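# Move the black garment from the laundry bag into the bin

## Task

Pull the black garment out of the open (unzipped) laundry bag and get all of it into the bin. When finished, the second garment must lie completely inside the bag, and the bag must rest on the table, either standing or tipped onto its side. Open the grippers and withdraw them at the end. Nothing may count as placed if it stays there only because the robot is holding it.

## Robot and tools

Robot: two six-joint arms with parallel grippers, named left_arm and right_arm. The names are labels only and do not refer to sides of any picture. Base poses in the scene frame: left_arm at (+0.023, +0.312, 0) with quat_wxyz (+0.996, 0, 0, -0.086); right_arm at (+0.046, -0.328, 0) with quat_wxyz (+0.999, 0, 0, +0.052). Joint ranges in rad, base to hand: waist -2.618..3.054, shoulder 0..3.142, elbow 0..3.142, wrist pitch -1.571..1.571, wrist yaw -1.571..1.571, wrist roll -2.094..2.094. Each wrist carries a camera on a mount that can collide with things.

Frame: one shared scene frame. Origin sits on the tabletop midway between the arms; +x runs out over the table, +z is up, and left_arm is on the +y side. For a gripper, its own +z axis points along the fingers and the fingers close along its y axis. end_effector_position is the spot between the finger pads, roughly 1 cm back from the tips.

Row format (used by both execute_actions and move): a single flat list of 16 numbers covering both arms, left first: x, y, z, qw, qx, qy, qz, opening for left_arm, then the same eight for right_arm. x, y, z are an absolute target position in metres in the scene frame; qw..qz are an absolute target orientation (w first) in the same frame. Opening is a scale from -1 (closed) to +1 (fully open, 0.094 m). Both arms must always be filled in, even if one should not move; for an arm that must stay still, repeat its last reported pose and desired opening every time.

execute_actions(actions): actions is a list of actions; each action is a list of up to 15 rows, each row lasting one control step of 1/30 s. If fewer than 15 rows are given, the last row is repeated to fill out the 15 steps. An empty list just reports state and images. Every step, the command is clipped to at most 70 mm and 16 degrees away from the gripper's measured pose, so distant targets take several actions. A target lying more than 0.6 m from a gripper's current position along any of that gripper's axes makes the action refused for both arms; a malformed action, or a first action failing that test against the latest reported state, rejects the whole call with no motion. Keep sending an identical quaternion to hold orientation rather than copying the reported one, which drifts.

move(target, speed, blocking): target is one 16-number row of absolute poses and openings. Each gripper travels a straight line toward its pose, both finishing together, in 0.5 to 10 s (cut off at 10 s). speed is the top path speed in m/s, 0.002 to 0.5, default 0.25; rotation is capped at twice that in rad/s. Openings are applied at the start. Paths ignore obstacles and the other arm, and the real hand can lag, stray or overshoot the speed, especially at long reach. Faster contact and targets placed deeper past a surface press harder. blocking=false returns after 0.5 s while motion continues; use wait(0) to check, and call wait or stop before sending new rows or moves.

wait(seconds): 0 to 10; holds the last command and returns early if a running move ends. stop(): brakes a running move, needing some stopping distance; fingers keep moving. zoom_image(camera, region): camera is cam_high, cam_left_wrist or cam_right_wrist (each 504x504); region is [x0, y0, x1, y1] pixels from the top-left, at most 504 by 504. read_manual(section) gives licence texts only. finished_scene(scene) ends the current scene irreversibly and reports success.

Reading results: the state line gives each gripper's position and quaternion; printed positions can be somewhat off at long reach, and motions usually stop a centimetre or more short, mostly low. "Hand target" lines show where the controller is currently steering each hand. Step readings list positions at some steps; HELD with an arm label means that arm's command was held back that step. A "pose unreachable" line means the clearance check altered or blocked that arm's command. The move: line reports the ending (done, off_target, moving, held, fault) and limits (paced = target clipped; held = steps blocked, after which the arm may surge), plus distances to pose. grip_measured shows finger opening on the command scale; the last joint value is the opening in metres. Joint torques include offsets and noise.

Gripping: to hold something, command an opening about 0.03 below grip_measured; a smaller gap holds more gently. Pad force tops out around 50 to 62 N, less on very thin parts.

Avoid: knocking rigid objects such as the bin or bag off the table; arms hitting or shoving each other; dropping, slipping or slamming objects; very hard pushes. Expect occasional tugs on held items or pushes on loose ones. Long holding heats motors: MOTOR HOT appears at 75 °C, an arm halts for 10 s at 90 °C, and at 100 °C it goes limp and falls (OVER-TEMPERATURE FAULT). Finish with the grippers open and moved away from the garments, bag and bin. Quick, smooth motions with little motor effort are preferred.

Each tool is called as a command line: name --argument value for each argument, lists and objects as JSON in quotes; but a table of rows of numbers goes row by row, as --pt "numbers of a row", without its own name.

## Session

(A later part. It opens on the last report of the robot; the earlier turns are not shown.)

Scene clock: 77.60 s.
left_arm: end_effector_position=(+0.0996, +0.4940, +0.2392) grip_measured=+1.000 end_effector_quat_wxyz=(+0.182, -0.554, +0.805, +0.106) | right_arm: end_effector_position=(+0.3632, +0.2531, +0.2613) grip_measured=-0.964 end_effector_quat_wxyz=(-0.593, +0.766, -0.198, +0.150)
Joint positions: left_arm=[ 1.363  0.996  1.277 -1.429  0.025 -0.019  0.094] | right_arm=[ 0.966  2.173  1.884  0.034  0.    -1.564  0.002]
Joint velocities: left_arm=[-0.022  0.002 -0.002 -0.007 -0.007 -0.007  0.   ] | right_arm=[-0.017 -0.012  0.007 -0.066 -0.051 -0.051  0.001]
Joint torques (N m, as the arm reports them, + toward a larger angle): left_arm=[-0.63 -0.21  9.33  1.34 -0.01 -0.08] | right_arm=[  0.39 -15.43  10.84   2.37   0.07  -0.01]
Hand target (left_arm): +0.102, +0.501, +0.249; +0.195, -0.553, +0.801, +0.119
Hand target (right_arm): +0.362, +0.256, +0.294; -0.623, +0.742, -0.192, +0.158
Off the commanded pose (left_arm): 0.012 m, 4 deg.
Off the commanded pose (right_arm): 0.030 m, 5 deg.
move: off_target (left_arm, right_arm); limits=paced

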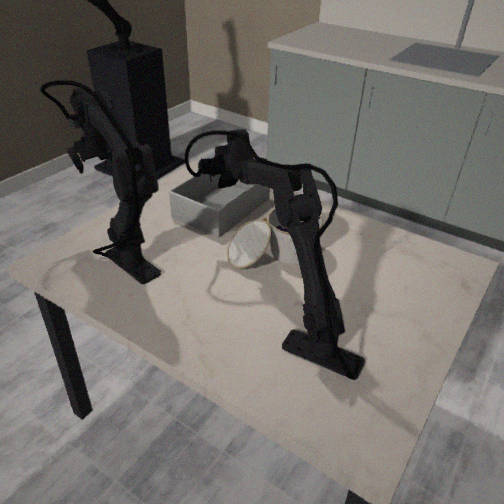

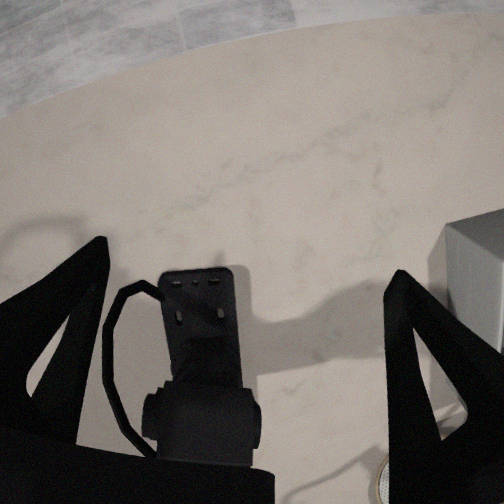

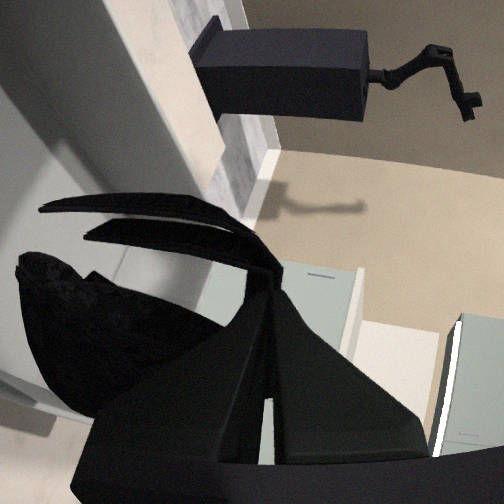

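move --target '[0.1,0.5,0.25,0.2,-0.55,0.8,0.13,1,0.385,0.27,0.19,0.431,-0.44,0.746,0.254,-1]' --speed 0.25

Scene clock: 84.20 s.
left_arm: end_effector_position=(+0.0990, +0.4973, +0.2405) grip_measured=+1.000 end_effector_quat_wxyz=(+0.183, -0.554, +0.804, +0.115) | right_arm: end_effector_position=(+0.3812, +0.2689, +0.1638) grip_measured=-0.964 end_effector_quat_wxyz=(+0.413, -0.448, +0.755, +0.241)
Joint positions: left_arm=[ 1.359  0.996  1.277 -1.417  0.011 -0.02   0.094] | right_arm=[ 0.953  2.452  2.26  -0.38  -0.006 -0.012  0.002]
Joint velocities: left_arm=[-0.012  0.002 -0.012  0.037 -0.051 -0.066  0.   ] | right_arm=[ 0.002  0.012 -0.012 -0.022  0.007 -0.022  0.001]
Joint torques (N m, as the arm reports them, + toward a larger angle): left_arm=[-0.76 -2.5   7.88  1.38 -0.09 -0.05] | right_arm=[ -0.5  -17.61  10.54   1.92  -0.11   0.02]
Hand target (left_arm): +0.100, +0.500, +0.250; +0.200, -0.550, +0.800, +0.130
Hand target (right_arm): +0.385, +0.271, +0.190; +0.430, -0.439, +0.746, +0.256
Off the commanded pose (left_arm): 0.010 m, 3 deg.
Off the commanded pose (right_arm): 0.026 m, 3 deg.
move: off_target (left_arm, right_arm)

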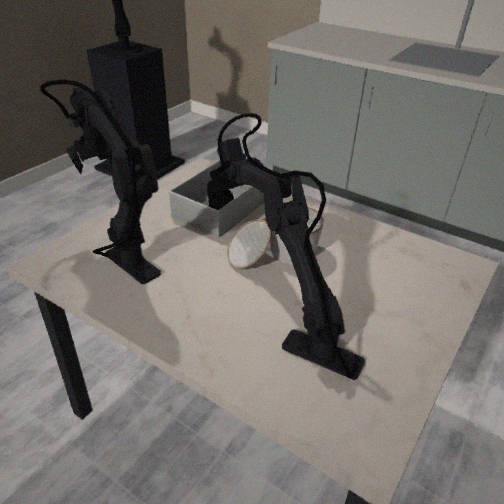

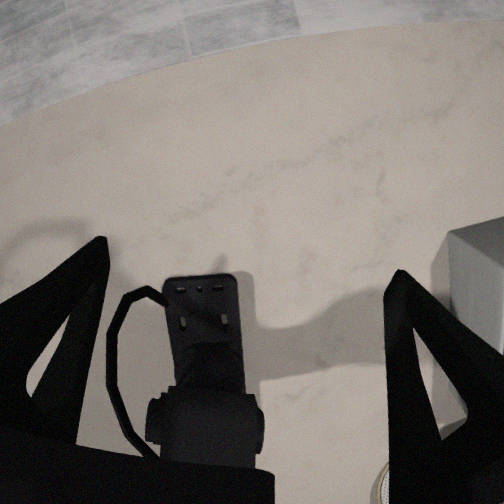

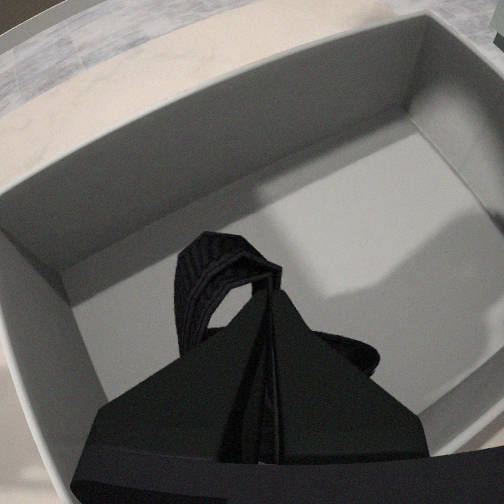

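move --target '[0.1,0.5,0.25,0.2,-0.55,0.8,0.13,1,0.385,0.27,0.155,0.431,-0.44,0.746,0.254,-1]' --speed 0.1

move --target '[0.1,0.5,0.25,0.2,-0.55,0.8,0.13,1,0.385,0.27,0.155,0.431,-0.44,0.746,0.254,0.3]'

move --target '[0.1,0.5,0.25,0.2,-0.55,0.8,0.13,1,0.32,0.15,0.3,0.431,-0.44,0.746,0.254,0.3]' --speed 0.2

move --target '[0.1,0.5,0.25,0.2,-0.55,0.8,0.13,1,0.3,-0.13,0.3,0.33,-0.32,0.88,0.12,0.3]'

Scene clock: 90.93 s.
left_arm: end_effector_position=(+0.0991, +0.4974, +0.2405) grip_measured=+1.000 end_effector_quat_wxyz=(+0.183, -0.553, +0.804, +0.115) | right_arm: end_effector_position=(+0.3810, +0.2687, +0.1331) grip_measured=-0.964 end_effector_quat_wxyz=(+0.412, -0.448, +0.756, +0.241)
Joint positions: left_arm=[ 1.359  0.996  1.277 -1.417  0.011 -0.02   0.094] | right_arm=[ 0.953  2.455  2.144 -0.264 -0.007 -0.009  0.002]
Joint velocities: left_arm=[ 0.002 -0.002  0.002  0.022  0.022  0.022  0.   ] | right_arm=[-0.007  0.017 -0.002 -0.051  0.022 -0.051 -0.   ]
Joint torques (N m, as the arm reports them, + toward a larger angle): left_arm=[-0.77 -2.59  7.94  1.4  -0.06 -0.03] | right_arm=[ -0.47 -18.81   7.15   2.15  -0.07  -0.01]
Hand target (left_arm): +0.100, +0.500, +0.250; +0.200, -0.550, +0.800, +0.130
Hand target (right_arm): +0.385, +0.270, +0.155; +0.431, -0.440, +0.746, +0.253
Off the commanded pose (left_arm): 0.010 m, 3 deg.
Off the commanded pose (right_arm): 0.022 m, 3 deg.
move: off_target (left_arm, right_arm)

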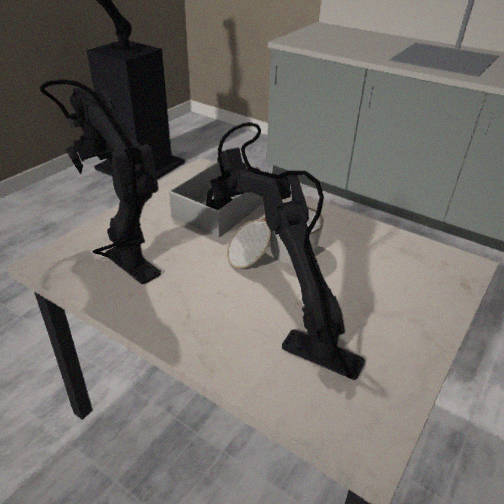

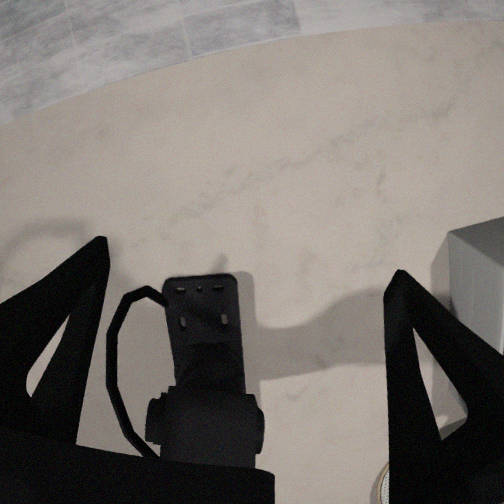

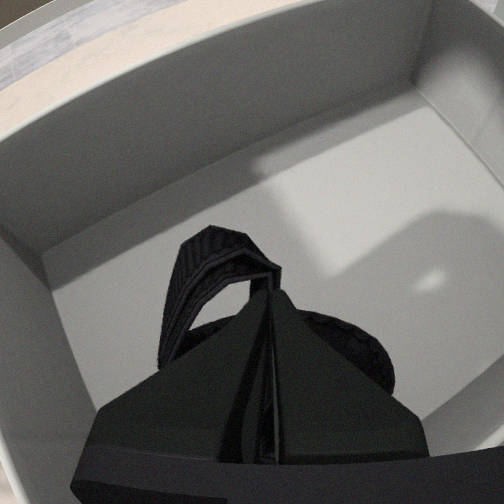

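Scene clock: 91.63 s.
left_arm: end_effector_position=(+0.0991, +0.4974, +0.2405) grip_measured=+1.000 end_effector_quat_wxyz=(+0.183, -0.553, +0.804, +0.115) | right_arm: end_effector_position=(+0.3813, +0.2693, +0.1305) grip_measured=+0.298 end_effector_quat_wxyz=(+0.412, -0.448, +0.756, +0.241)
Joint positions: left_arm=[ 1.359  0.996  1.277 -1.417  0.011 -0.02   0.094] | right_arm=[ 0.953  2.46   2.144 -0.26  -0.007 -0.009  0.061]
Joint velocities: left_arm=[ 0.032 -0.002  0.002  0.007 -0.051  0.022  0.   ] | right_arm=[-0.022 -0.012 -0.012  0.007  0.007  0.051 -0.001]
Joint torques (N m, as the arm reports them, + toward a larger angle): left_arm=[-0.7  -2.36  7.84  1.36 -0.08 -0.04] | right_arm=[ -0.47 -19.67   6.67   2.12  -0.07  -0.01]
Hand target (left_arm): +0.100, +0.500, +0.250; +0.200, -0.550, +0.800, +0.130
Hand target (right_arm): +0.385, +0.269, +0.155; +0.431, -0.440, +0.746, +0.253
Off the commanded pose (left_arm): 0.010 m, 3 deg.
Off the commanded pose (right_arm): 0.025 m, 3 deg.
move: off_target (left_arm, right_arm)

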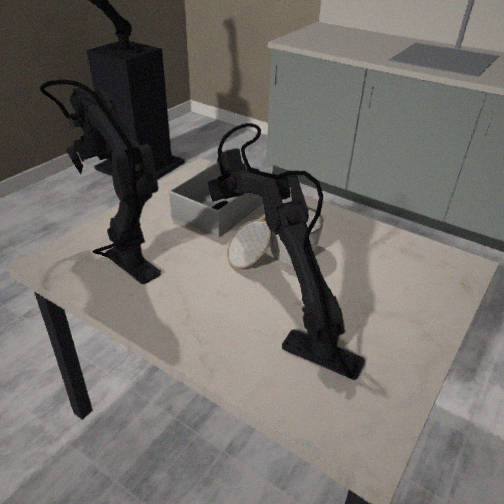

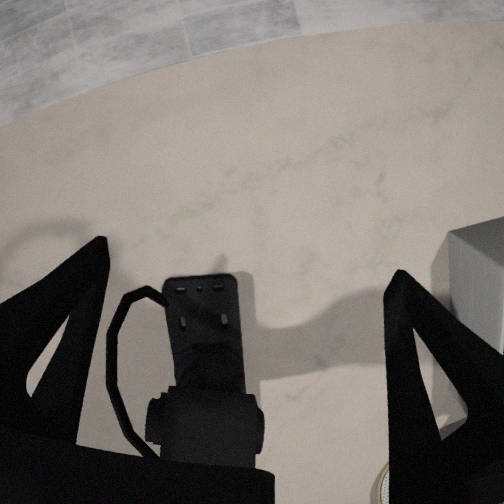

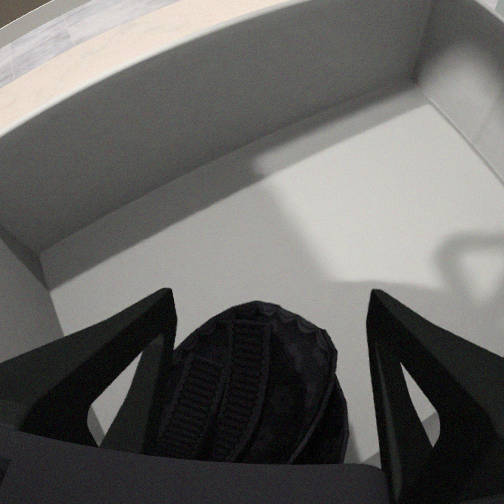

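Scene clock: 93.33 s.
left_arm: end_effector_position=(+0.0991, +0.4974, +0.2405) grip_measured=+1.000 end_effector_quat_wxyz=(+0.183, -0.553, +0.804, +0.115) | right_arm: end_effector_position=(+0.3206, +0.1510, +0.2960) grip_measured=+0.298 end_effector_quat_wxyz=(+0.432, -0.440, +0.746, +0.252)
Joint positions: left_arm=[ 1.359  0.996  1.277 -1.417  0.011 -0.02   0.094] | right_arm=[ 0.94   1.835  1.782 -0.471 -0.015 -0.012  0.061]
Joint velocities: left_arm=[-0.012 -0.002  0.002 -0.037  0.037  0.066  0.   ] | right_arm=[-0.017 -0.002 -0.007  0.022 -0.007 -0.037 -0.   ]
Joint torques (N m, as the arm reports them, + toward a larger angle): left_arm=[-0.42 -2.37  8.12  1.34 -0.08 -0.08] | right_arm=[ -0.61 -12.53   6.32   1.89  -0.12  -0.05]
Hand target (left_arm): +0.100, +0.500, +0.250; +0.200, -0.550, +0.800, +0.130
Hand target (right_arm): +0.321, +0.146, +0.299; +0.431, -0.440, +0.746, +0.253
Off the commanded pose (left_arm): 0.010 m, 3 deg.
Off the commanded pose (right_arm): 0.004 m, 0 deg.
move: off_target (left_arm)

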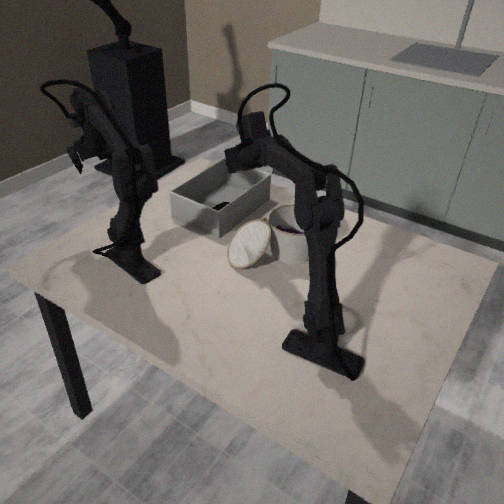

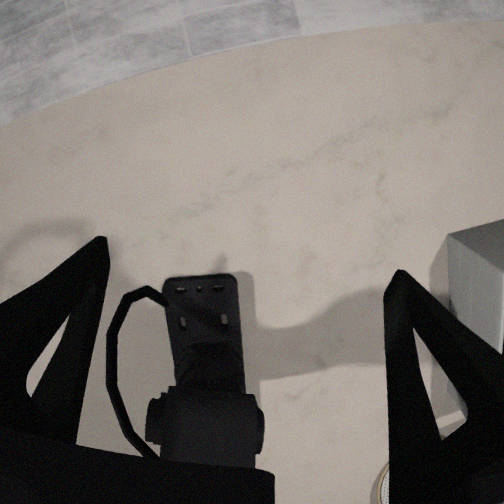

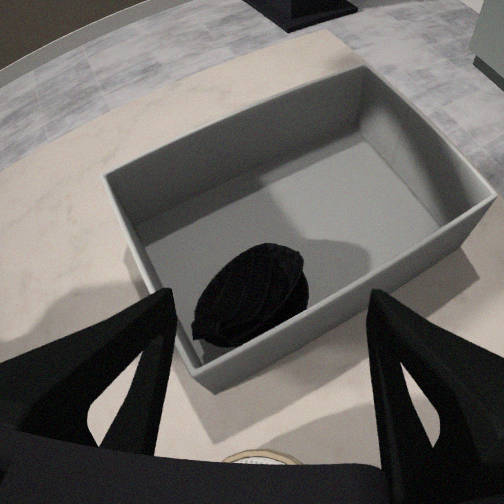

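Scene clock: 95.10 s.
left_arm: end_effector_position=(+0.0991, +0.4974, +0.2405) grip_measured=+1.000 end_effector_quat_wxyz=(+0.183, -0.553, +0.804, +0.115) | right_arm: end_effector_position=(+0.3095, -0.1265, +0.2955) grip_measured=+0.298 end_effector_quat_wxyz=(+0.333, -0.318, +0.880, +0.115)
Joint positions: left_arm=[ 1.359  0.996  1.277 -1.417  0.011 -0.02   0.094] | right_arm=[ 0.532  1.27   1.489 -1.071 -0.028 -0.047  0.061]
Joint velocities: left_arm=[-0.012  0.007 -0.012  0.007 -0.066  0.051  0.   ] | right_arm=[-0.012 -0.012  0.007  0.007 -0.037 -0.022  0.001]
Joint torques (N m, as the arm reports them, + toward a larger angle): left_arm=[-0.56 -2.52  8.21  1.39 -0.12 -0.05] | right_arm=[-0.47 -5.81  5.54  1.57 -0.12 -0.06]
Hand target (left_arm): +0.100, +0.500, +0.250; +0.200, -0.550, +0.800, +0.130
Hand target (right_arm): +0.306, -0.129, +0.296; +0.333, -0.320, +0.879, +0.117
Off the commanded pose (left_arm): 0.010 m, 3 deg.
Off the commanded pose (right_arm): 0.011 m, 1 deg.
move: off_target (left_arm, right_arm)

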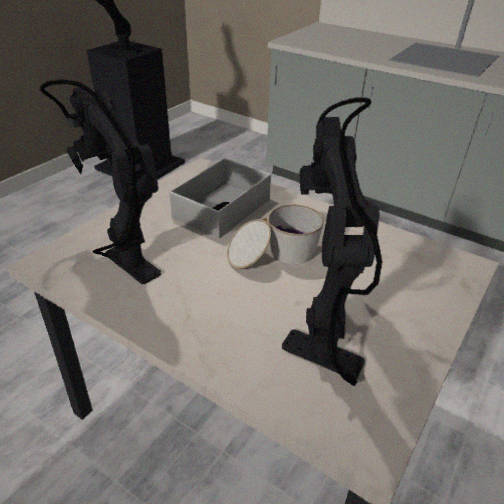

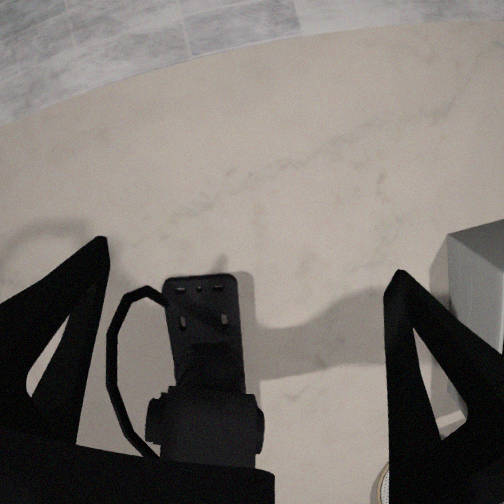

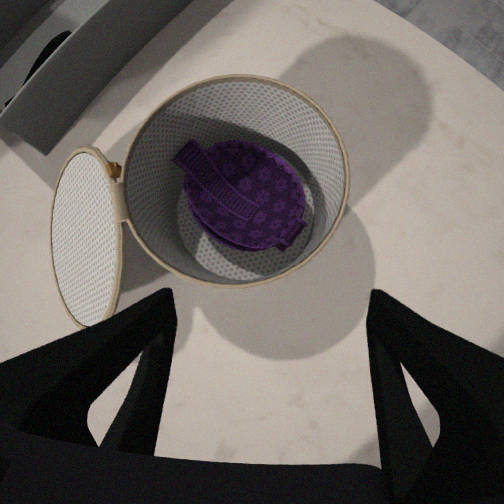

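finished_scene --scene 2

The scene is finished: the task was done.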